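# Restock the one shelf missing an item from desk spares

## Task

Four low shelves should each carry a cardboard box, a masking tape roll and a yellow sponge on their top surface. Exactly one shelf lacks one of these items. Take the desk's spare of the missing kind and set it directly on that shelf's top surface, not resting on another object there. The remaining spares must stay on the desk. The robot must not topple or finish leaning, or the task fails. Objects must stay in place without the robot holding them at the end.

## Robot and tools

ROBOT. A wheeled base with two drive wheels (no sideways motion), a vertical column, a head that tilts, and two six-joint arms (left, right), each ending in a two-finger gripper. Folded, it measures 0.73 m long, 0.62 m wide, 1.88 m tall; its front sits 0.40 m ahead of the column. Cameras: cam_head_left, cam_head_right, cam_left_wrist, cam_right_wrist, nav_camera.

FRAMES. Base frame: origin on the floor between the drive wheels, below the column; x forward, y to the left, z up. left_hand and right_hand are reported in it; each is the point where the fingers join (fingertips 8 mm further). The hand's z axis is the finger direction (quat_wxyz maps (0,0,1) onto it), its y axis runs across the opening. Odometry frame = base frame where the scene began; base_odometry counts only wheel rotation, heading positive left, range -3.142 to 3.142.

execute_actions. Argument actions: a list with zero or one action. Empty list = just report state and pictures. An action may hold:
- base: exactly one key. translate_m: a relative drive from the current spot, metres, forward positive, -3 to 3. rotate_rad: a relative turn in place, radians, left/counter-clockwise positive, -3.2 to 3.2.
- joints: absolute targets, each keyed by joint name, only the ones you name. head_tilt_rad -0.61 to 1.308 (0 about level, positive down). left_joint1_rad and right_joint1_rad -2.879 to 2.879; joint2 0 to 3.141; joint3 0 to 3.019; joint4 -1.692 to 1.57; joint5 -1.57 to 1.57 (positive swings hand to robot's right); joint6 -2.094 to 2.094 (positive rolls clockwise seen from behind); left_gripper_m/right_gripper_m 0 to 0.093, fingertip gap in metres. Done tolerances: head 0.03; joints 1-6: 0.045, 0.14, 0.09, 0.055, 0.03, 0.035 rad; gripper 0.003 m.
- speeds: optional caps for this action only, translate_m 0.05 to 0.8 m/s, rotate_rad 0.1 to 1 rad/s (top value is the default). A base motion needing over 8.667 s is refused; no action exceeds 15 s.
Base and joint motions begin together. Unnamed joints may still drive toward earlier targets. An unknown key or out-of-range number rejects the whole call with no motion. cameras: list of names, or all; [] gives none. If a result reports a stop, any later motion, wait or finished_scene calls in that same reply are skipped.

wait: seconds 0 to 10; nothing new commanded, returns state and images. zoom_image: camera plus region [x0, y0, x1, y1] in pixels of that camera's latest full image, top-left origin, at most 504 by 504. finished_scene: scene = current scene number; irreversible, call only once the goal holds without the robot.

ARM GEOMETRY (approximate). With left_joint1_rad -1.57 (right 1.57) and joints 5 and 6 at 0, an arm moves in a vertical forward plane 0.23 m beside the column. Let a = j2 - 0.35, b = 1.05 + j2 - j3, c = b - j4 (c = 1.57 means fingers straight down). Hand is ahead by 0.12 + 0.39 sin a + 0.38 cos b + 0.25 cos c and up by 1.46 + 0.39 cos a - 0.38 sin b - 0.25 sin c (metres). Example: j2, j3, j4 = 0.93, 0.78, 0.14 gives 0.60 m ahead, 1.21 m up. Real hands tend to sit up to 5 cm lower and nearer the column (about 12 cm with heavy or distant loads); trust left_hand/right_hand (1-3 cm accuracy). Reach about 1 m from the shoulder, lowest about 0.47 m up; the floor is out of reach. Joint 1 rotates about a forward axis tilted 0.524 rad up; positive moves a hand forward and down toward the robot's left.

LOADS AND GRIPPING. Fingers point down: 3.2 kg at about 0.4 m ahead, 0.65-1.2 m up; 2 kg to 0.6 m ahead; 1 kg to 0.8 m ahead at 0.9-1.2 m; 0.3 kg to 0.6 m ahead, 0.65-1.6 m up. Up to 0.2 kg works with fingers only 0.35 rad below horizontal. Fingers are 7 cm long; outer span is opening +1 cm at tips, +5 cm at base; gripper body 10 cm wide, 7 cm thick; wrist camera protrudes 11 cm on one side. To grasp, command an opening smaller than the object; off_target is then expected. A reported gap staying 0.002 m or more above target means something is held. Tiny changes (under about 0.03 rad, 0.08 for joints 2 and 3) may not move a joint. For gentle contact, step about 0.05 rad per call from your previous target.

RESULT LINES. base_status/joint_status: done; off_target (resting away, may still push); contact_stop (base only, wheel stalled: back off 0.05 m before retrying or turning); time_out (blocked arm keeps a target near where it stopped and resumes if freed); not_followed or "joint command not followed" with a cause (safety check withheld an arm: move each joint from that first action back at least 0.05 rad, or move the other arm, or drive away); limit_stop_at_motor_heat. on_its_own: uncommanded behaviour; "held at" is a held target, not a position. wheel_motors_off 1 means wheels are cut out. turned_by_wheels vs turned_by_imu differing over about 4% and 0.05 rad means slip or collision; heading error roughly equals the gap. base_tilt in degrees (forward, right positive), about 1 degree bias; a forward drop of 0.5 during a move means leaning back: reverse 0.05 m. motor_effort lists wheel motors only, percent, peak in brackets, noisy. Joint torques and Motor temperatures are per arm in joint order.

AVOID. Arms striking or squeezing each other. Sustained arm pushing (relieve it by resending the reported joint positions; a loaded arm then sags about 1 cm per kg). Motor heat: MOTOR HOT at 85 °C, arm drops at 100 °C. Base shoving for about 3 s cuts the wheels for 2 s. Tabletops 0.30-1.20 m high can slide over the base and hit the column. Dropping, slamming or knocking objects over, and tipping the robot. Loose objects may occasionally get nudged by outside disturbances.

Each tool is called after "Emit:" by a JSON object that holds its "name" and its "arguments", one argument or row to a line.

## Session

Emit:
{"name": "execute_actions", "arguments": {
  "actions": []
}}

Scene clock: 0.00 s.
Joint torques (N m, as the arm reports them, + toward a larger angle): no reading
Motor temperatures (°C, as the motors report them): left_arm=[25 35 25 26 22 25] | right_arm=[23 26 23 25 24 24]
base_odometry: x=+0.000 y=+0.000 heading=+0.000 (m, m, rad; odometry frame)
turned_by_wheels: +0.000 (rad since the last result)
turned_by_imu: +0.000 (rad since the last result)
base_tilt: forward=-0.5 right=+0.1 (deg)
base_status: not commanded
joint_positions: head_tilt_rad=+0.886 left_joint1_rad=-1.589 left_joint2_rad=+0.861 left_joint3_rad=+0.390 left_joint4_rad=-0.972 left_joint5_rad=-0.047 left_joint6_rad=+0.103 left_gripper_m=+0.095 right_joint1_rad=+1.553 right_joint2_rad=+0.908 right_joint3_rad=+0.432 right_joint4_rad=-0.950 right_joint5_rad=+0.032 right_joint6_rad=-0.063 right_gripper_m=+0.094
joint_status: not commanded
wheel_motors_off: 0
motor_effort: left_wheel=+5 right_wheel=+6 (%)
left_hand: x=+0.1382 y=+0.2290 z=+1.2608 quat_wxyz=(+0.443, -0.064, -0.894, +0.007) (m; base frame)
right_hand: x=+0.1539 y=-0.2349 z=+1.2484 quat_wxyz=(+0.437, +0.028, -0.899, +0.006) (m; base frame)
pictures: cam_head_left, cam_head_right, cam_left_wrist, cam_right_wrist, nav_camera
Images, in order (width x height): cam_head_left 504x504, cam_head_right 504x504, cam_left_wrist 504x504, cam_right_wrist 504x504, nav_camera 504x504.

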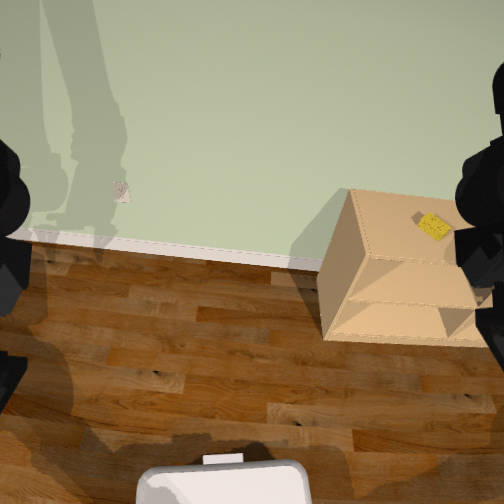

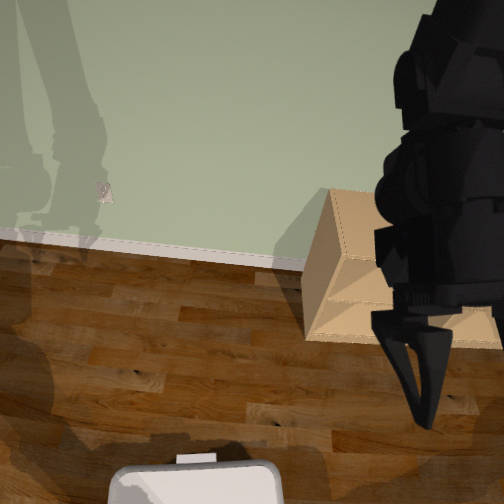

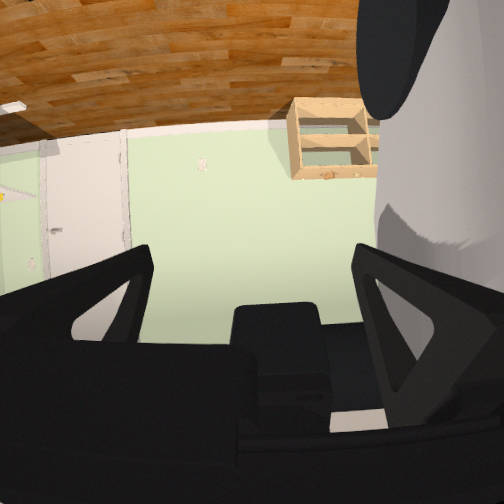

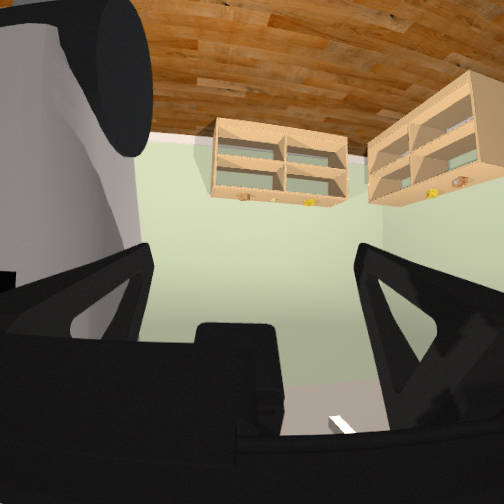

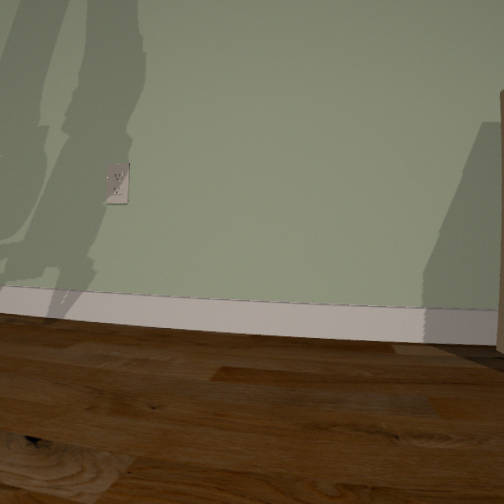

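Emit:
{"name": "zoom_image", "arguments": {
  "camera": "cam_right_wrist",
  "region": [354, 130, 504, 230]
}}

Emit:
{"name": "zoom_image", "arguments": {
  "camera": "cam_right_wrist",
  "region": [200, 150, 360, 230]
}}

Region (354, 130, 504, 230) of cam_right_wrist's 504x504 image, scaled by 3.360, with more detail than that image has.

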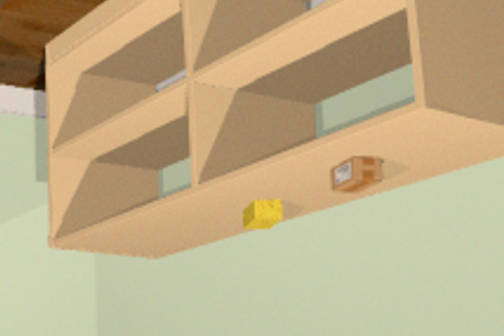

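Region (200, 150, 360, 230) of cam_right_wrist's 504x504 image, scaled by 3.150, with more detail than that image has.

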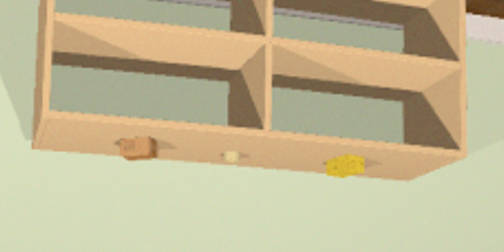

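Emit:
{"name": "execute_actions", "arguments": {
  "actions": [
    {"base": {"rotate_rad": 1.75}, "joints": {"head_tilt_rad": 0.6}}
  ]
}}

Scene clock: 21.37 s.
Joint torques (N m, as the arm reports them, + toward a larger angle): left_arm=[-0.55 -7.74 -0.77 -1.21  0.02  0.06] | right_arm=[-0.2  -7.85 -0.72 -1.08 -0.16  0.05]
Motor temperatures (°C, as the motors report them): left_arm=[25 35 25 26 22 25] | right_arm=[23 27 23 25 24 24]
base_odometry: x=+0.000 y=+0.000 heading=+1.749 (m, m, rad; odometry frame)
turned_by_wheels: +1.749 (rad since the last result)
turned_by_imu: +1.752 (rad since the last result)
base_tilt: forward=-0.4 right=+0.1 (deg)
base_status: done
joint_positions: head_tilt_rad=+0.618 left_joint1_rad=-1.589 left_joint2_rad=+0.861 left_joint3_rad=+0.390 left_joint4_rad=-0.972 left_joint5_rad=-0.047 left_joint6_rad=+0.103 left_gripper_m=+0.095 right_joint1_rad=+1.553 right_joint2_rad=+0.908 right_joint3_rad=+0.432 right_joint4_rad=-0.950 right_joint5_rad=+0.032 right_joint6_rad=-0.063 right_gripper_m=+0.094
joint_status: all done
wheel_motors_off: 0
motor_effort: left_wheel=-6(47) right_wheel=+8(69) (%)
left_hand: x=+0.1382 y=+0.2290 z=+1.2608 quat_wxyz=(+0.443, -0.064, -0.894, +0.007) (m; base frame)
right_hand: x=+0.1539 y=-0.2349 z=+1.2484 quat_wxyz=(+0.437, +0.028, -0.899, +0.006) (m; base frame)
pictures: cam_head_left, cam_head_right, cam_left_wrist, cam_right_wrist, nav_camera
Images, in order (width x height): cam_head_left 504x504, cam_head_right 504x504, cam_left_wrist 504x504, cam_right_wrist 504x504, nav_camera 504x504.

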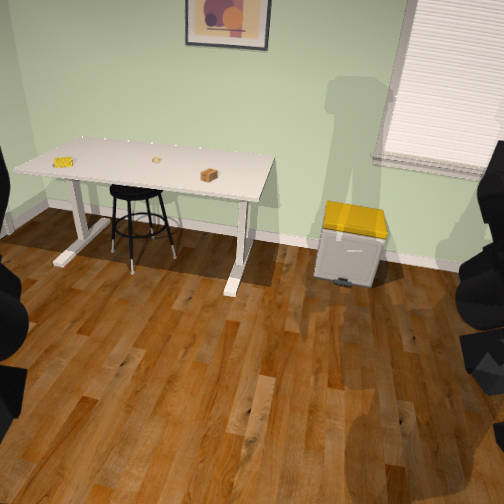

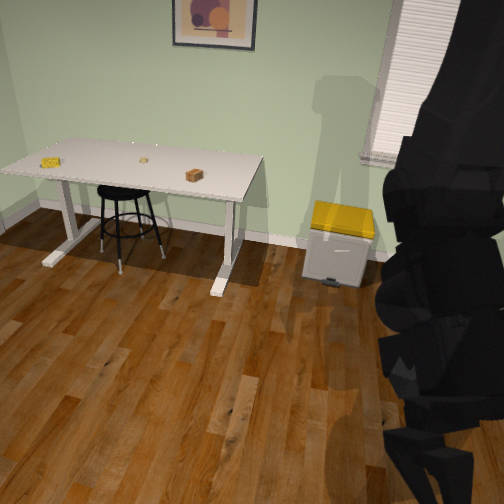

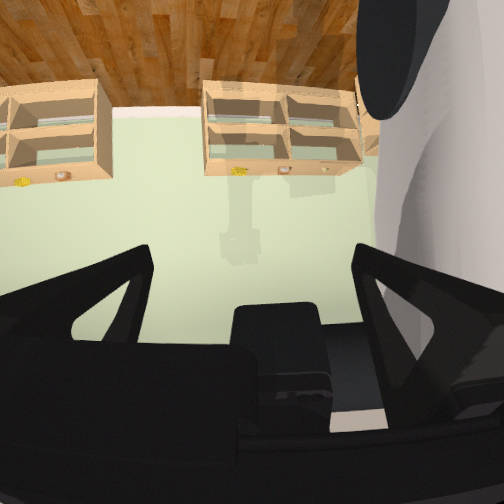

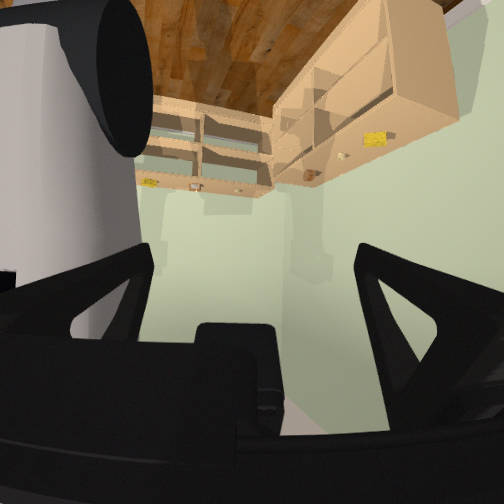

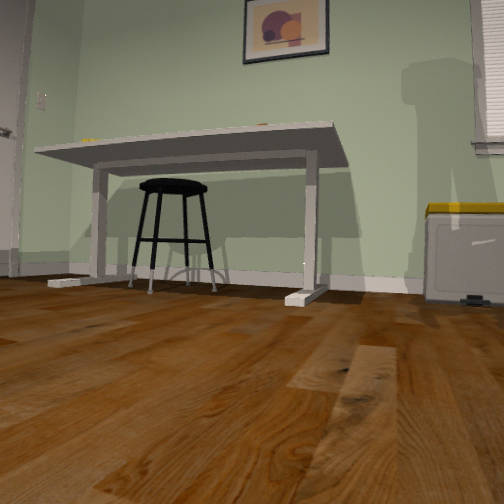

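Emit:
{"name": "zoom_image", "arguments": {
  "camera": "cam_left_wrist",
  "region": [190, 140, 380, 200]
}}

Emit:
{"name": "zoom_image", "arguments": {
  "camera": "cam_right_wrist",
  "region": [270, 100, 470, 210]
}}

Emit:
{"name": "zoom_image", "arguments": {
  "camera": "cam_head_left",
  "region": [10, 125, 290, 305]
}}

Emit:
{"name": "zoom_image", "arguments": {
  "camera": "cam_head_right",
  "region": [0, 125, 280, 305]
}}

Region (190, 140, 380, 200) of cam_left_wrist's 504x504 image, scaled by 2.653, with more detail than that image has; it fills the top 159 rows of this view, and the rest is white.

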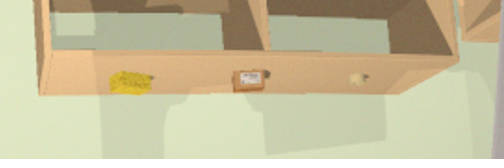

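Region (270, 100, 470, 210) of cam_right_wrist's 504x504 image, scaled by 2.520, with more detail than that image has; it fills the top 277 rows of this view, and the rest is white.

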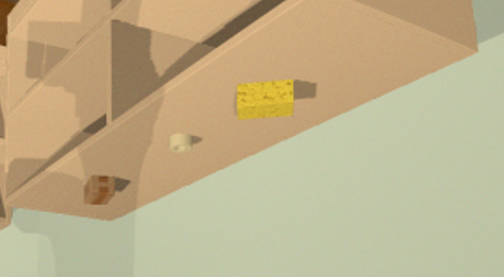

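Region (10, 125, 290, 305) of cam_head_left's 504x504 image, scaled by 1.800, with more detail than that image has; it fills the top 324 rows of this view, and the rest is white.

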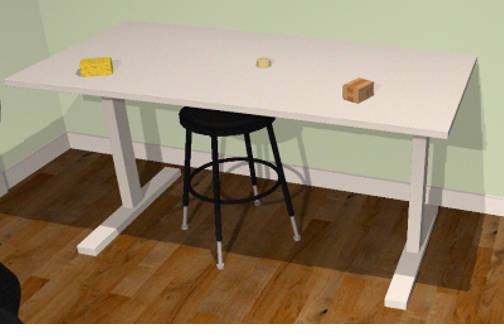

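Region (0, 125, 280, 305) of cam_head_right's 504x504 image, scaled by 1.800, with more detail than that image has; it fills the top 324 rows of this view, and the rest is white.

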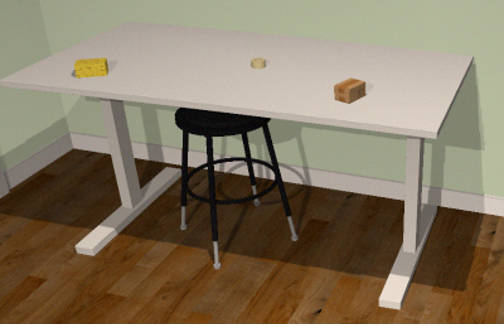

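Emit:
{"name": "execute_actions", "arguments": {
  "actions": [
    {"base": {"rotate_rad": 0.275}}
  ],
  "cameras": []
}}

Emit:
{"name": "execute_actions", "arguments": {
  "actions": [
    {"base": {"translate_m": 1.43}, "joints": {"head_tilt_rad": 0.95}}
  ],
  "cameras": ["cam_head_left", "cam_head_right", "nav_camera"]
}}

Scene clock: 66.03 s.
Joint torques (N m, as the arm reports them, + toward a larger angle): left_arm=[-0.59 -7.76 -0.83 -1.22  0.02  0.06] | right_arm=[-0.2  -7.86 -0.76 -1.11 -0.15  0.06]
Motor temperatures (°C, as the motors report them): left_arm=[25 34 25 26 22 25] | right_arm=[23 27 23 25 24 24]
base_odometry: x=+0.000 y=+0.000 heading=+2.022 (m, m, rad; odometry frame)
turned_by_wheels: +0.274 (rad since the last result)
turned_by_imu: +0.276 (rad since the last result)
base_tilt: forward=-0.5 right=+0.2 (deg)
base_status: done
joint_positions: head_tilt_rad=+0.618 left_joint1_rad=-1.589 left_joint2_rad=+0.861 left_joint3_rad=+0.390 left_joint4_rad=-0.972 left_joint5_rad=-0.047 left_joint6_rad=+0.103 left_gripper_m=+0.095 right_joint1_rad=+1.553 right_joint2_rad=+0.908 right_joint3_rad=+0.432 right_joint4_rad=-0.950 right_joint5_rad=+0.032 right_joint6_rad=-0.063 right_gripper_m=+0.094
joint_status: not commanded
wheel_motors_off: 0
motor_effort: left_wheel=-6(28) right_wheel=+8(35) (%)
left_hand: x=+0.1382 y=+0.2290 z=+1.2608 quat_wxyz=(+0.443, -0.064, -0.894, +0.007) (m; base frame)
right_hand: x=+0.1539 y=-0.2349 z=+1.2484 quat_wxyz=(+0.437, +0.028, -0.899, +0.006) (m; base frame)
pictures: none
No camera images: the call's "cameras" was empty. Leave "cameras" out to get every camera's image.

Scene clock: 69.73 s.
Joint torques (N m, as the arm reports them, + toward a larger angle): left_arm=[-0.52 -7.82 -0.85 -1.19  0.02  0.06] | right_arm=[-0.15 -7.71 -0.81 -1.08 -0.16  0.06]
Motor temperatures (°C, as the motors report them): left_arm=[25 34 25 26 22 25] | right_arm=[23 27 23 25 24 24]
base_odometry: x=-0.625 y=+1.286 heading=+2.024 (m, m, rad; odometry frame)
turned_by_wheels: +0.001 (rad since the last result)
turned_by_imu: +0.002 (rad since the last result)
base_tilt: forward=-0.5 right=+0.1 (deg)
base_status: done
joint_positions: head_tilt_rad=+0.951 left_joint1_rad=-1.589 left_joint2_rad=+0.861 left_joint3_rad=+0.390 left_joint4_rad=-0.972 left_joint5_rad=-0.047 left_joint6_rad=+0.103 left_gripper_m=+0.095 right_joint1_rad=+1.553 right_joint2_rad=+0.908 right_joint3_rad=+0.433 right_joint4_rad=-0.950 right_joint5_rad=+0.032 right_joint6_rad=-0.063 right_gripper_m=+0.094
joint_status: all done
wheel_motors_off: 0
motor_effort: left_wheel=+2(72) right_wheel=-2(81) (%)
left_hand: x=+0.1384 y=+0.2290 z=+1.2607 quat_wxyz=(+0.443, -0.064, -0.894, +0.007) (m; base frame)
right_hand: x=+0.1545 y=-0.2349 z=+1.2482 quat_wxyz=(+0.436, +0.028, -0.899, +0.006) (m; base frame)
pictures: cam_head_left, cam_head_right, nav_camera
Images, in order (width x height): cam_head_left 504x504, cam_head_right 504x504, nav_camera 504x504.

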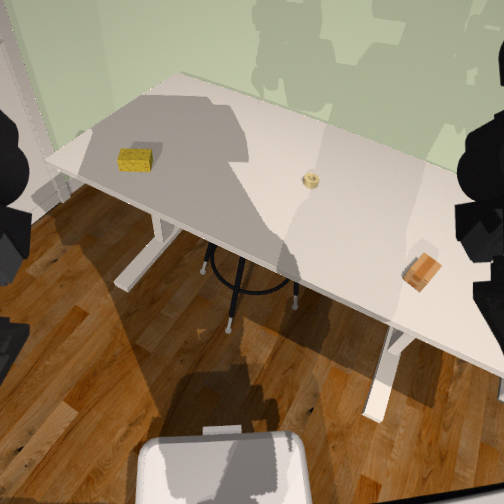

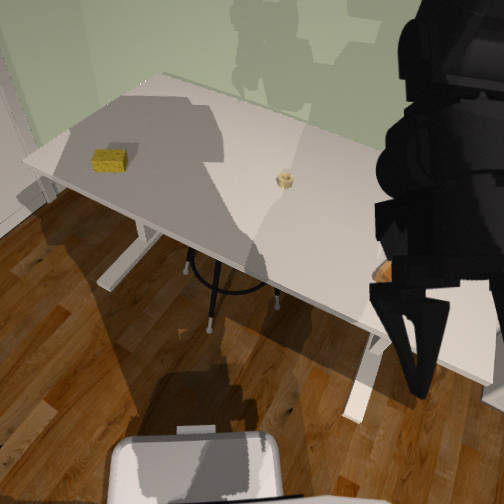

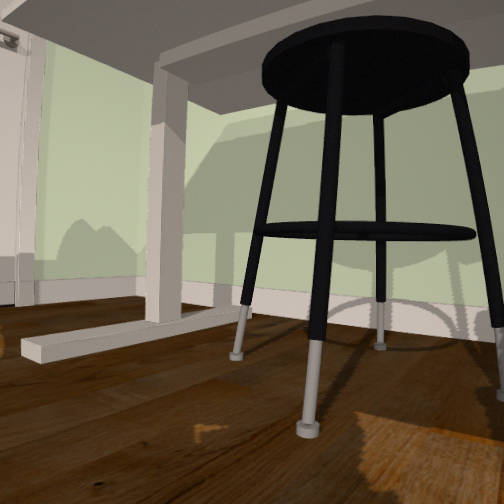

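Emit:
{"name": "execute_actions", "arguments": {
  "actions": [
    {"base": {"rotate_rad": -0.53}, "joints": {"left_joint1_rad": -1.57, "left_joint2_rad": 1.87, "left_joint3_rad": 1.8, "left_joint4_rad": -0.2, "left_joint5_rad": 0, "left_joint6_rad": 0, "left_gripper_m": 0.093}}
  ],
  "cameras": ["cam_head_left", "cam_head_right", "cam_left_wrist", "nav_camera"]
}}

Scene clock: 90.00 s.
Joint torques (N m, as the arm reports them, + toward a larger angle): left_arm=[ -0.07 -21.18   4.51   0.77   0.14  -0.04] | right_arm=[-0.15 -7.95 -0.73 -1.1  -0.16  0.06]
Motor temperatures (°C, as the motors report them): left_arm=[25 34 25 26 22 25] | right_arm=[23 27 23 25 24 24]
base_odometry: x=-0.625 y=+1.286 heading=+1.495 (m, m, rad; odometry frame)
turned_by_wheels: -0.529 (rad since the last result)
turned_by_imu: -0.525 (rad since the last result)
base_tilt: forward=-0.4 right=+0.1 (deg)
base_status: done
joint_positions: head_tilt_rad=+0.951 left_joint1_rad=-1.575 left_joint2_rad=+1.864 left_joint3_rad=+1.794 left_joint4_rad=-0.202 left_joint5_rad=-0.003 left_joint6_rad=+0.011 left_gripper_m=+0.093 right_joint1_rad=+1.553 right_joint2_rad=+0.908 right_joint3_rad=+0.433 right_joint4_rad=-0.950 right_joint5_rad=+0.032 right_joint6_rad=-0.063 right_gripper_m=+0.094
joint_status: all done
wheel_motors_off: 0
motor_effort: left_wheel=+8(50) right_wheel=-9(84) (%)
left_hand: x=+0.7364 y=+0.2216 z=+0.8950 quat_wxyz=(-0.125, -0.006, -0.992, +0.000) (m; base frame)
right_hand: x=+0.1545 y=-0.2349 z=+1.2482 quat_wxyz=(+0.436, +0.028, -0.899, +0.006) (m; base frame)
pictures: cam_head_left, cam_head_right, cam_left_wrist, nav_camera
Images, in order (width x height): cam_head_left 504x504, cam_head_right 504x504, cam_left_wrist 504x504, nav_camera 504x504.

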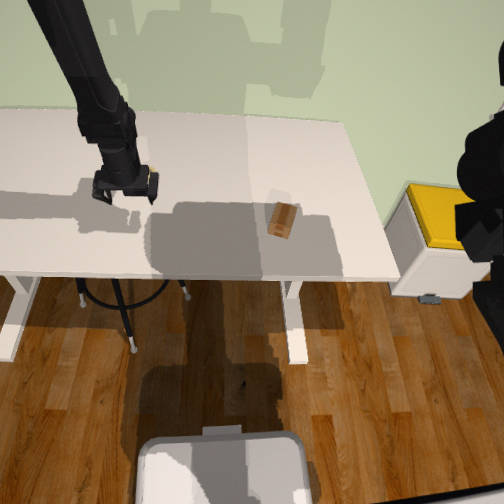

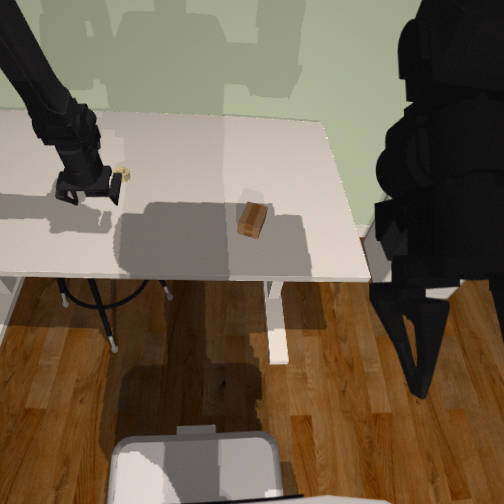

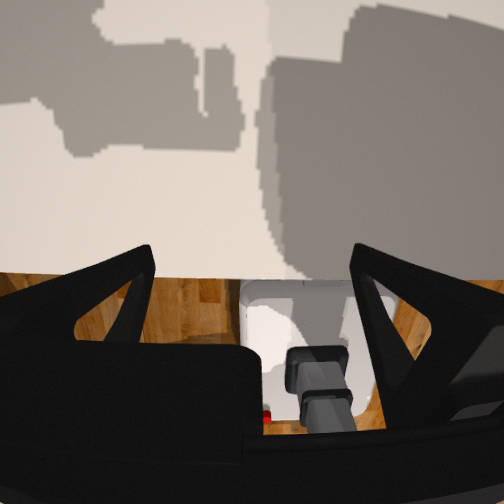

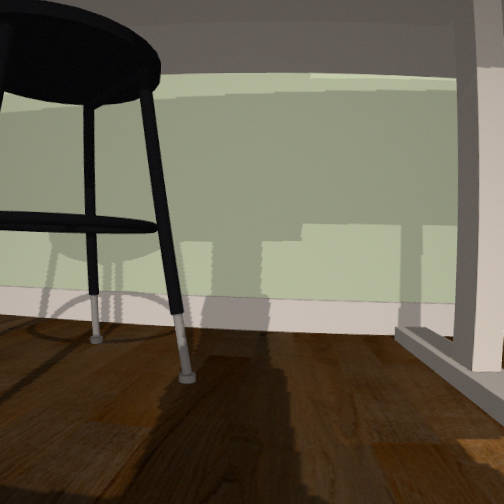

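Emit:
{"name": "execute_actions", "arguments": {
  "actions": [
    {"base": {"translate_m": 0.24}, "speeds": {"translate_m": 0.3}}
  ],
  "cameras": ["cam_head_left", "cam_head_right", "cam_left_wrist"]
}}

Scene clock: 96.97 s.
Joint torques (N m, as the arm reports them, + toward a larger angle): left_arm=[ -0.38 -21.11   4.46   0.77   0.14  -0.04] | right_arm=[-0.19 -8.03 -0.73 -1.1  -0.15  0.06]
Motor temperatures (°C, as the motors report them): left_arm=[25 36 26 26 22 25] | right_arm=[23 27 23 25 24 24]
base_odometry: x=-0.607 y=+1.526 heading=+1.493 (m, m, rad; odometry frame)
turned_by_wheels: -0.002 (rad since the last result)
turned_by_imu: -0.001 (rad since the last result)
base_tilt: forward=-0.5 right=+0.0 (deg)
base_status: done
joint_positions: head_tilt_rad=+0.951 left_joint1_rad=-1.573 left_joint2_rad=+1.865 left_joint3_rad=+1.794 left_joint4_rad=-0.202 left_joint5_rad=-0.003 left_joint6_rad=+0.011 left_gripper_m=+0.093 right_joint1_rad=+1.553 right_joint2_rad=+0.908 right_joint3_rad=+0.432 right_joint4_rad=-0.950 right_joint5_rad=+0.032 right_joint6_rad=-0.063 right_gripper_m=+0.094
joint_status: not commanded
wheel_motors_off: 0
motor_effort: left_wheel=+0(67) right_wheel=+1(87) (%)
left_hand: x=+0.7357 y=+0.2232 z=+0.8943 quat_wxyz=(-0.125, -0.006, -0.992, -0.001) (m; base frame)
right_hand: x=+0.1540 y=-0.2349 z=+1.2484 quat_wxyz=(+0.437, +0.028, -0.899, +0.006) (m; base frame)
pictures: cam_head_left, cam_head_right, cam_left_wrist
Images, in order (width x height): cam_head_left 504x504, cam_head_right 504x504, cam_left_wrist 504x504.

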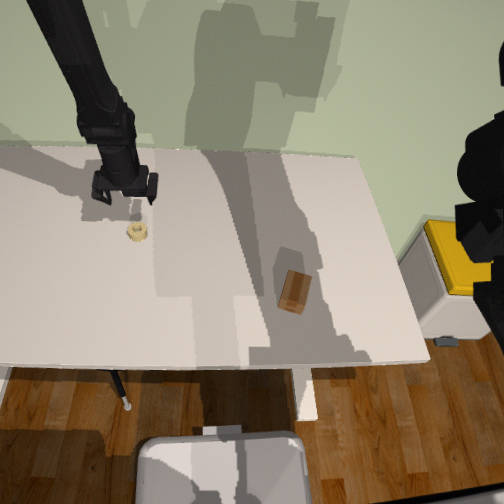

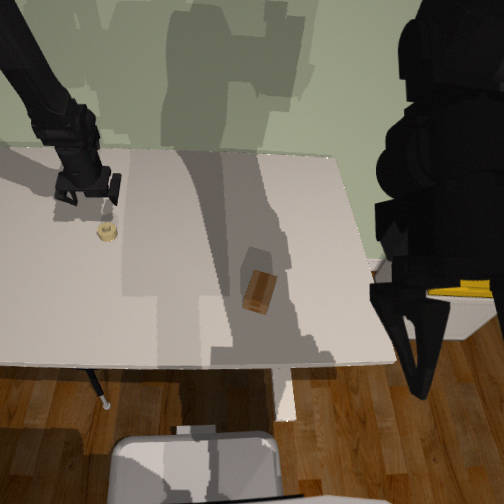

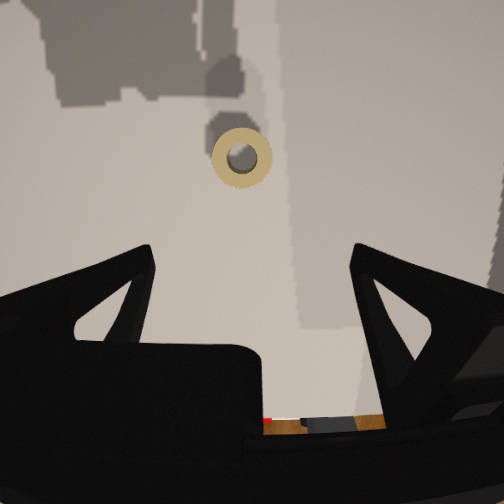

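Emit:
{"name": "zoom_image", "arguments": {
  "camera": "cam_head_left",
  "region": [80, 160, 180, 260]
}}

Emit:
{"name": "zoom_image", "arguments": {
  "camera": "cam_head_right",
  "region": [45, 160, 145, 260]
}}

Region (80, 160, 180, 260) of cam_head_left's 504x504 image, scaled by 5.040, with more detail than that image has.

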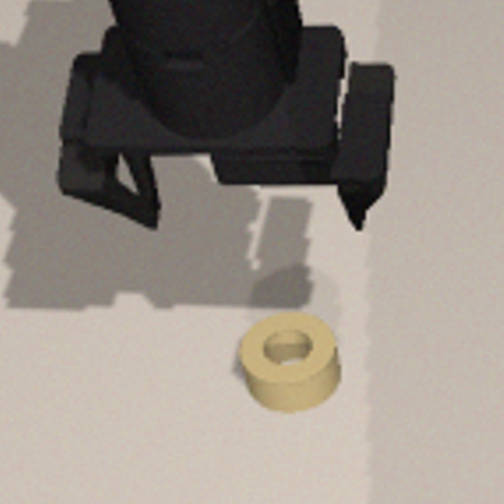

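Region (45, 160, 145, 260) of cam_head_right's 504x504 image, scaled by 5.040, with more detail than that image has.

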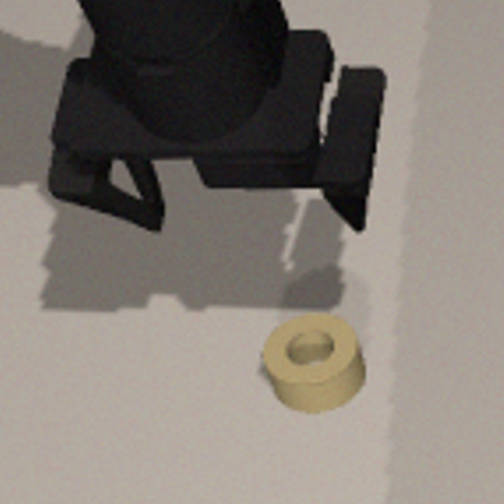

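Emit:
{"name": "execute_actions", "arguments": {
  "actions": [
    {"joints": {"left_joint2_rad": 2.16, "left_joint3_rad": 2.18, "left_joint4_rad": -0.225}}
  ],
  "cameras": ["cam_head_left", "cam_left_wrist"]
}}

Scene clock: 119.50 s.
Joint torques (N m, as the arm reports them, + toward a larger angle): left_arm=[ -0.33 -22.39   6.7    0.66   0.14  -0.04] | right_arm=[-0.06 -7.87 -0.78 -1.04 -0.16  0.07]
Motor temperatures (°C, as the motors report them): left_arm=[25 40 27 26 22 25] | right_arm=[23 27 23 25 24 24]
base_odometry: x=-0.607 y=+1.526 heading=+1.493 (m, m, rad; odometry frame)
turned_by_wheels: +0.000 (rad since the last result)
turned_by_imu: +0.001 (rad since the last result)
base_tilt: forward=-0.3 right=+0.1 (deg)
base_status: not commanded
joint_positions: head_tilt_rad=+0.951 left_joint1_rad=-1.573 left_joint2_rad=+2.169 left_joint3_rad=+2.150 left_joint4_rad=-0.224 left_joint5_rad=-0.003 left_joint6_rad=+0.011 left_gripper_m=+0.093 right_joint1_rad=+1.553 right_joint2_rad=+0.908 right_joint3_rad=+0.432 right_joint4_rad=-0.950 right_joint5_rad=+0.032 right_joint6_rad=-0.063 right_gripper_m=+0.094
joint_status: all done
wheel_motors_off: 0
motor_effort: left_wheel=+0(2) right_wheel=+2(2) (%)
left_hand: x=+0.7493 y=+0.2230 z=+0.7896 quat_wxyz=(-0.140, -0.006, -0.990, -0.001) (m; base frame)
right_hand: x=+0.1540 y=-0.2349 z=+1.2484 quat_wxyz=(+0.437, +0.028, -0.899, +0.006) (m; base frame)
pictures: cam_head_left, cam_left_wrist
Images, in order (width x height): cam_head_left 504x504, cam_left_wrist 504x504.

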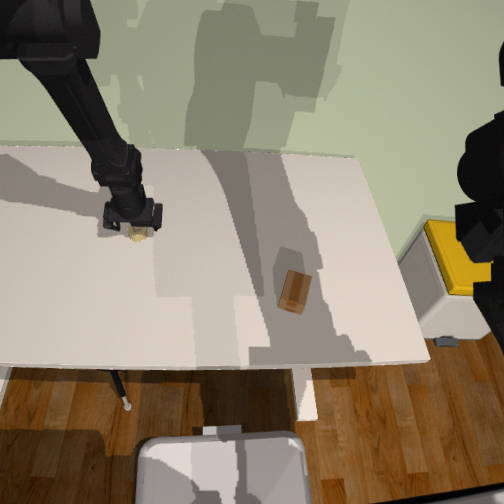

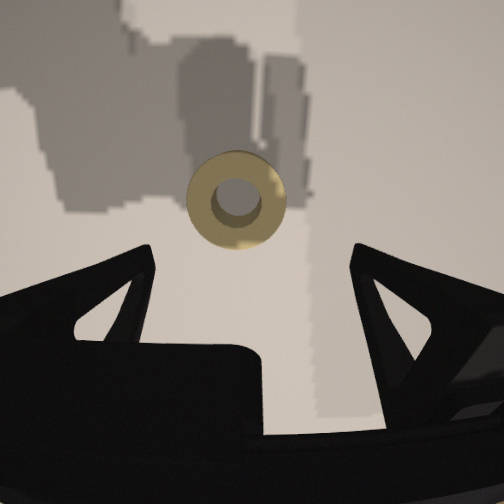

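Emit:
{"name": "execute_actions", "arguments": {
  "actions": [
    {"joints": {"left_joint2_rad": 2.335, "left_joint3_rad": 2.44, "left_joint4_rad": -0.24}}
  ],
  "cameras": ["cam_left_wrist"]
}}

Scene clock: 131.10 s.
Joint torques (N m, as the arm reports them, + toward a larger angle): left_arm=[ -0.45 -21.95   7.81   0.73   0.17  -0.05] | right_arm=[-0.25 -7.72 -0.77 -1.06 -0.15  0.07]
Motor temperatures (°C, as the motors report them): left_arm=[25 41 28 26 22 25] | right_arm=[23 27 23 25 24 24]
base_odometry: x=-0.607 y=+1.526 heading=+1.493 (m, m, rad; odometry frame)
turned_by_wheels: +0.000 (rad since the last result)
turned_by_imu: +0.001 (rad since the last result)
base_tilt: forward=-0.5 right=+0.2 (deg)
base_status: not commanded
joint_positions: head_tilt_rad=+0.951 left_joint1_rad=-1.573 left_joint2_rad=+2.337 left_joint3_rad=+2.404 left_joint4_rad=-0.237 left_joint5_rad=-0.003 left_joint6_rad=+0.012 left_gripper_m=+0.093 right_joint1_rad=+1.553 right_joint2_rad=+0.908 right_joint3_rad=+0.432 right_joint4_rad=-0.950 right_joint5_rad=+0.032 right_joint6_rad=-0.063 right_gripper_m=+0.094
joint_status: all done
wheel_motors_off: 0
motor_effort: left_wheel=-1(2) right_wheel=+3(4) (%)
left_hand: x=+0.7733 y=+0.2230 z=+0.7516 quat_wxyz=(-0.176, -0.006, -0.984, -0.002) (m; base frame)
right_hand: x=+0.1540 y=-0.2349 z=+1.2484 quat_wxyz=(+0.437, +0.028, -0.899, +0.006) (m; base frame)
pictures: cam_left_wrist
Images, in order (width x height): cam_left_wrist 504x504.

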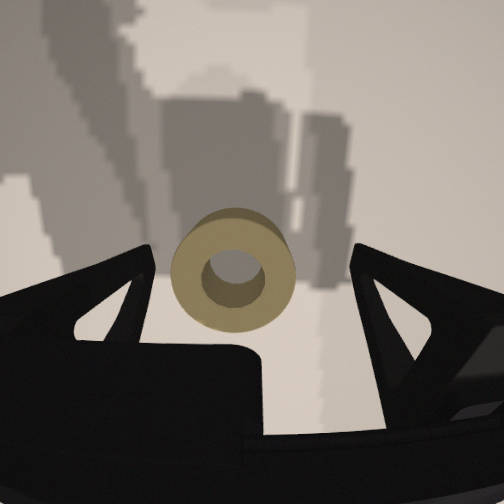

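Emit:
{"name": "execute_actions", "arguments": {
  "actions": [
    {"joints": {"left_joint2_rad": 2.363}}
  ],
  "cameras": ["cam_left_wrist"]
}}

Scene clock: 142.03 s.
Joint torques (N m, as the arm reports them, + toward a larger angle): left_arm=[ -0.28 -20.19   7.61   0.75   0.17  -0.05] | right_arm=[-0.13 -7.77 -0.74 -1.09 -0.16  0.06]
Motor temperatures (°C, as the motors report them): left_arm=[25 42 29 26 22 25] | right_arm=[23 27 23 25 24 24]
base_odometry: x=-0.607 y=+1.526 heading=+1.493 (m, m, rad; odometry frame)
turned_by_wheels: +0.000 (rad since the last result)
turned_by_imu: +0.001 (rad since the last result)
base_tilt: forward=-0.4 right=+0.2 (deg)
base_status: not commanded
joint_positions: head_tilt_rad=+0.951 left_joint1_rad=-1.573 left_joint2_rad=+2.343 left_joint3_rad=+2.407 left_joint4_rad=-0.237 left_joint5_rad=-0.003 left_joint6_rad=+0.012 left_gripper_m=+0.093 right_joint1_rad=+1.553 right_joint2_rad=+0.908 right_joint3_rad=+0.432 right_joint4_rad=-0.950 right_joint5_rad=+0.032 right_joint6_rad=-0.063 right_gripper_m=+0.094
joint_status: all done
wheel_motors_off: 0
motor_effort: left_wheel=-2(3) right_wheel=+3(3) (%)
left_hand: x=+0.7699 y=+0.2230 z=+0.7479 quat_wxyz=(-0.174, -0.006, -0.985, -0.002) (m; base frame)
right_hand: x=+0.1540 y=-0.2349 z=+1.2484 quat_wxyz=(+0.437, +0.028, -0.899, +0.006) (m; base frame)
pictures: cam_left_wrist
Images, in order (width x height): cam_left_wrist 504x504.

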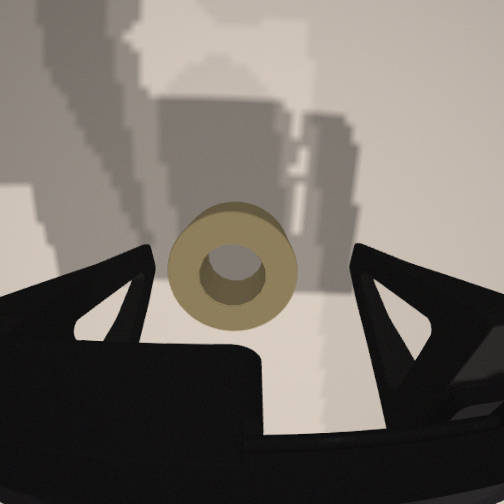

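Emit:
{"name": "execute_actions", "arguments": {
  "actions": [
    {"joints": {"left_joint2_rad": 2.378}}
  ],
  "cameras": ["cam_left_wrist"]
}}

Scene clock: 146.43 s.
Joint torques (N m, as the arm reports them, + toward a larger angle): left_arm=[ -0.28 -19.06   7.52   0.73   0.17  -0.05] | right_arm=[-0.26 -7.89 -0.75 -1.06 -0.15  0.07]
Motor temperatures (°C, as the motors report them): left_arm=[25 42 29 26 22 25] | right_arm=[23 27 23 25 24 24]
base_odometry: x=-0.607 y=+1.526 heading=+1.493 (m, m, rad; odometry frame)
turned_by_wheels: +0.000 (rad since the last result)
turned_by_imu: +0.001 (rad since the last result)
base_tilt: forward=-0.5 right=+0.2 (deg)
base_status: not commanded
joint_positions: head_tilt_rad=+0.951 left_joint1_rad=-1.573 left_joint2_rad=+2.345 left_joint3_rad=+2.408 left_joint4_rad=-0.237 left_joint5_rad=-0.003 left_joint6_rad=+0.012 left_gripper_m=+0.093 right_joint1_rad=+1.553 right_joint2_rad=+0.908 right_joint3_rad=+0.432 right_joint4_rad=-0.950 right_joint5_rad=+0.032 right_joint6_rad=-0.063 right_gripper_m=+0.094
joint_status: all done
wheel_motors_off: 0
motor_effort: left_wheel=-3(4) right_wheel=+3(3) (%)
left_hand: x=+0.7697 y=+0.2230 z=+0.7474 quat_wxyz=(-0.174, -0.006, -0.985, -0.002) (m; base frame)
right_hand: x=+0.1540 y=-0.2349 z=+1.2484 quat_wxyz=(+0.437, +0.028, -0.899, +0.006) (m; base frame)
pictures: cam_left_wrist
Images, in order (width x height): cam_left_wrist 504x504.

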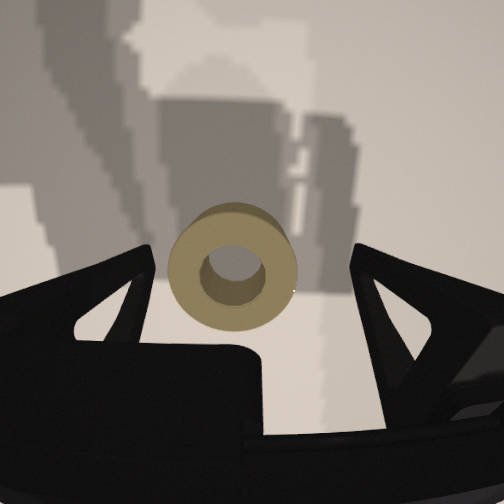

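Emit:
{"name": "execute_actions", "arguments": {
  "actions": [
    {"joints": {"left_joint2_rad": 2.33, "left_gripper_m": 0.035}}
  ],
  "cameras": ["cam_left_wrist"]
}}

Scene clock: 153.30 s.
Joint torques (N m, as the arm reports them, + toward a larger angle): left_arm=[ -0.46 -22.78   7.5    0.73   0.13  -0.05] | right_arm=[-0.15 -7.67 -0.7  -1.11 -0.15  0.07]
Motor temperatures (°C, as the motors report them): left_arm=[25 42 29 26 22 25] | right_arm=[23 27 23 25 24 24]
base_odometry: x=-0.607 y=+1.526 heading=+1.493 (m, m, rad; odometry frame)
turned_by_wheels: +0.000 (rad since the last result)
turned_by_imu: +0.001 (rad since the last result)
base_tilt: forward=-0.4 right=+0.2 (deg)
base_status: not commanded
joint_positions: head_tilt_rad=+0.951 left_joint1_rad=-1.573 left_joint2_rad=+2.343 left_joint3_rad=+2.408 left_joint4_rad=-0.237 left_joint5_rad=-0.003 left_joint6_rad=+0.012 left_gripper_m=+0.049 right_joint1_rad=+1.553 right_joint2_rad=+0.908 right_joint3_rad=+0.432 right_joint4_rad=-0.950 right_joint5_rad=+0.032 right_joint6_rad=-0.063 right_gripper_m=+0.094
joint_status: left_gripper_m off_target (ended at +0.049, target +0.035); the others done
wheel_motors_off: 0
motor_effort: left_wheel=-2(2) right_wheel=+3(3) (%)
left_hand: x=+0.7707 y=+0.2232 z=+0.7484 quat_wxyz=(-0.175, -0.006, -0.985, -0.001) (m; base frame)
right_hand: x=+0.1540 y=-0.2349 z=+1.2484 quat_wxyz=(+0.437, +0.028, -0.899, +0.006) (m; base frame)
pictures: cam_left_wrist
Images, in order (width x height): cam_left_wrist 504x504.

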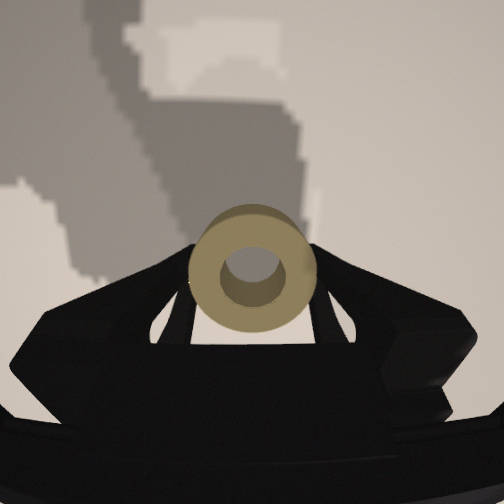

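Emit:
{"name": "execute_actions", "arguments": {
  "actions": [
    {"joints": {"left_joint2_rad": 1.37, "left_joint3_rad": 0.8, "left_joint4_rad": 0.4, "head_tilt_rad": 0.7}}
  ],
  "cameras": ["cam_left_wrist", "cam_right_wrist"]
}}

Scene clock: 158.97 s.
Joint torques (N m, as the arm reports them, + toward a larger angle): left_arm=[ -0.3  -15.6    0.69   1.11   0.13  -0.05] | right_arm=[-0.2  -7.89 -0.72 -1.06 -0.16  0.07]
Motor temperatures (°C, as the motors report them): left_arm=[25 42 29 26 22 25] | right_arm=[23 27 23 25 24 24]
base_odometry: x=-0.607 y=+1.526 heading=+1.493 (m, m, rad; odometry frame)
turned_by_wheels: +0.000 (rad since the last result)
turned_by_imu: +0.001 (rad since the last result)
base_tilt: forward=-0.5 right=+0.1 (deg)
base_status: not commanded
joint_positions: head_tilt_rad=+0.717 left_joint1_rad=-1.573 left_joint2_rad=+1.381 left_joint3_rad=+0.792 left_joint4_rad=+0.391 left_joint5_rad=-0.003 left_joint6_rad=+0.012 left_gripper_m=+0.049 right_joint1_rad=+1.553 right_joint2_rad=+0.908 right_joint3_rad=+0.432 right_joint4_rad=-0.950 right_joint5_rad=+0.032 right_joint6_rad=-0.063 right_gripper_m=+0.094
joint_status: all done
wheel_motors_off: 0
motor_effort: left_wheel=-2(4) right_wheel=+3(3) (%)
left_hand: x=+0.5082 y=+0.2239 z=+1.0385 quat_wxyz=(-0.162, -0.006, -0.987, -0.001) (m; base frame)
right_hand: x=+0.1540 y=-0.2349 z=+1.2484 quat_wxyz=(+0.437, +0.028, -0.899, +0.006) (m; base frame)
pictures: cam_left_wrist, cam_right_wrist
Images, in order (width x height): cam_left_wrist 504x504, cam_right_wrist 504x504.

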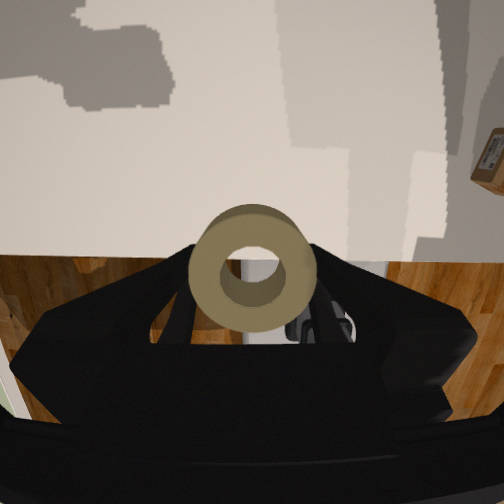

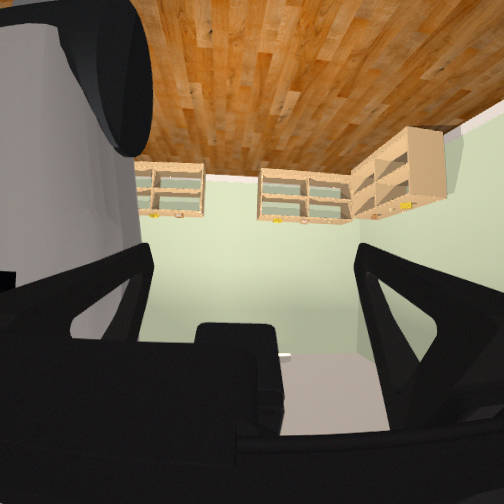

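Emit:
{"name": "execute_actions", "arguments": {
  "actions": [
    {"base": {"translate_m": -0.4}}
  ],
  "cameras": []
}}

Emit:
{"name": "execute_actions", "arguments": {
  "actions": [
    {"base": {"rotate_rad": 2.93}, "joints": {"head_tilt_rad": 0.6}}
  ],
  "cameras": ["cam_head_left", "cam_head_right", "cam_left_wrist", "nav_camera"]
}}

Scene clock: 191.13 s.
Joint torques (N m, as the arm reports them, + toward a larger angle): left_arm=[ -0.35 -15.29   0.22   1.07   0.12  -0.05] | right_arm=[-0.2  -7.97 -0.63 -1.08 -0.15  0.06]
Motor temperatures (°C, as the motors report them): left_arm=[25 39 26 26 22 25] | right_arm=[23 27 23 25 24 24]
base_odometry: x=-0.638 y=+1.127 heading=+1.491 (m, m, rad; odometry frame)
turned_by_wheels: -0.002 (rad since the last result)
turned_by_imu: -0.001 (rad since the last result)
base_tilt: forward=-0.4 right=+0.1 (deg)
base_status: done
joint_positions: head_tilt_rad=+0.716 left_joint1_rad=-1.572 left_joint2_rad=+1.378 left_joint3_rad=+0.798 left_joint4_rad=+0.391 left_joint5_rad=-0.002 left_joint6_rad=+0.012 left_gripper_m=+0.049 right_joint1_rad=+1.553 right_joint2_rad=+0.908 right_joint3_rad=+0.429 right_joint4_rad=-0.950 right_joint5_rad=+0.032 right_joint6_rad=-0.063 right_gripper_m=+0.094
joint_status: not commanded
wheel_motors_off: 0
motor_effort: left_wheel=-2(34) right_wheel=+1(98) (%)
left_hand: x=+0.5133 y=+0.2241 z=+1.0400 quat_wxyz=(-0.167, -0.006, -0.986, -0.001) (m; base frame)
right_hand: x=+0.1525 y=-0.2349 z=+1.2488 quat_wxyz=(+0.438, +0.028, -0.899, +0.006) (m; base frame)
pictures: none
No camera images: the call's "cameras" was empty. Leave "cameras" out to get every camera's image.

Scene clock: 195.73 s.
Joint torques (N m, as the arm reports them, + toward a larger angle): left_arm=[ -0.43 -15.21   0.32   1.14   0.12  -0.05] | right_arm=[-0.24 -7.78 -0.74 -1.08 -0.16  0.06]
Motor temperatures (°C, as the motors report them): left_arm=[25 39 26 26 22 25] | right_arm=[23 27 23 25 24 24]
base_odometry: x=-0.638 y=+1.127 heading=-1.864 (m, m, rad; odometry frame)
turned_by_wheels: +2.928 (rad since the last result)
turned_by_imu: +2.935 (rad since the last result)
base_tilt: forward=-0.4 right=+0.2 (deg)
base_status: done
joint_positions: head_tilt_rad=+0.618 left_joint1_rad=-1.571 left_joint2_rad=+1.378 left_joint3_rad=+0.798 left_joint4_rad=+0.391 left_joint5_rad=-0.002 left_joint6_rad=+0.012 left_gripper_m=+0.049 right_joint1_rad=+1.553 right_joint2_rad=+0.908 right_joint3_rad=+0.430 right_joint4_rad=-0.950 right_joint5_rad=+0.032 right_joint6_rad=-0.063 right_gripper_m=+0.094
joint_status: all done
wheel_motors_off: 0
motor_effort: left_wheel=-7(48) right_wheel=+8(83) (%)
left_hand: x=+0.5133 y=+0.2245 z=+1.0400 quat_wxyz=(-0.167, -0.006, -0.986, -0.002) (m; base frame)
right_hand: x=+0.1534 y=-0.2349 z=+1.2486 quat_wxyz=(+0.437, +0.028, -0.899, +0.006) (m; base frame)
pictures: cam_head_left, cam_head_right, cam_left_wrist, nav_camera
Images, in order (width x height): cam_head_left 504x504, cam_head_right 504x504, cam_left_wrist 504x504, nav_camera 504x504.

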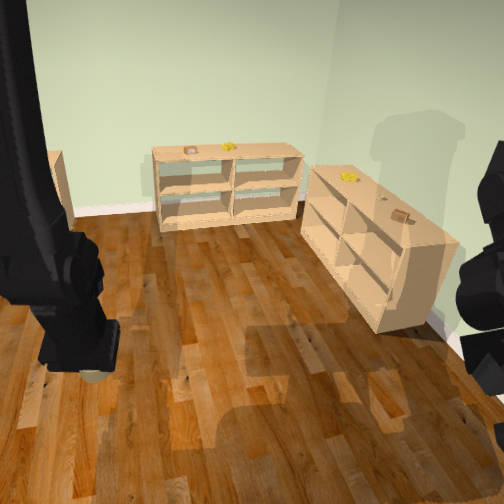

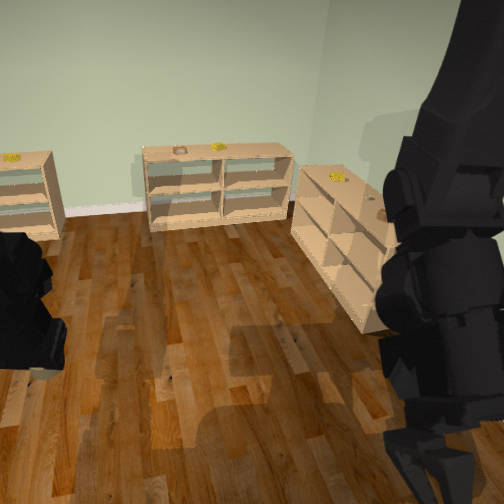

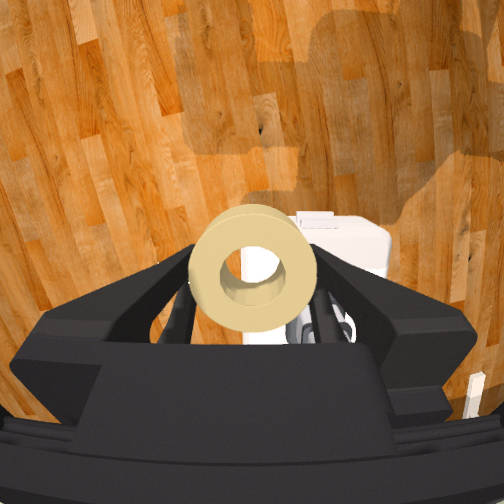

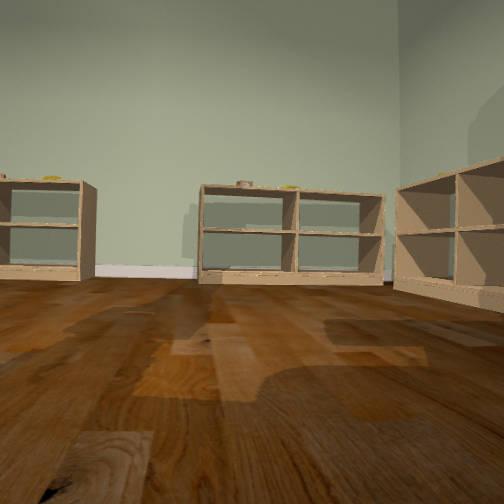

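Emit:
{"name": "zoom_image", "arguments": {
  "camera": "cam_head_left",
  "region": [140, 130, 320, 240]
}}

Region (140, 130, 320, 240) of cam_head_left's 504x504 image, scaled by 2.800, with more detail than that image has.

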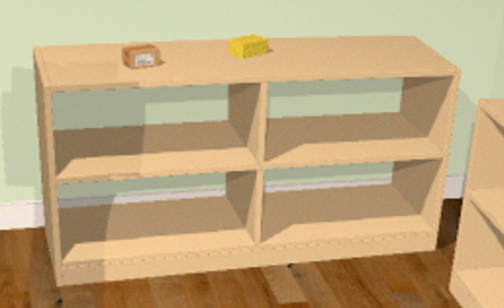

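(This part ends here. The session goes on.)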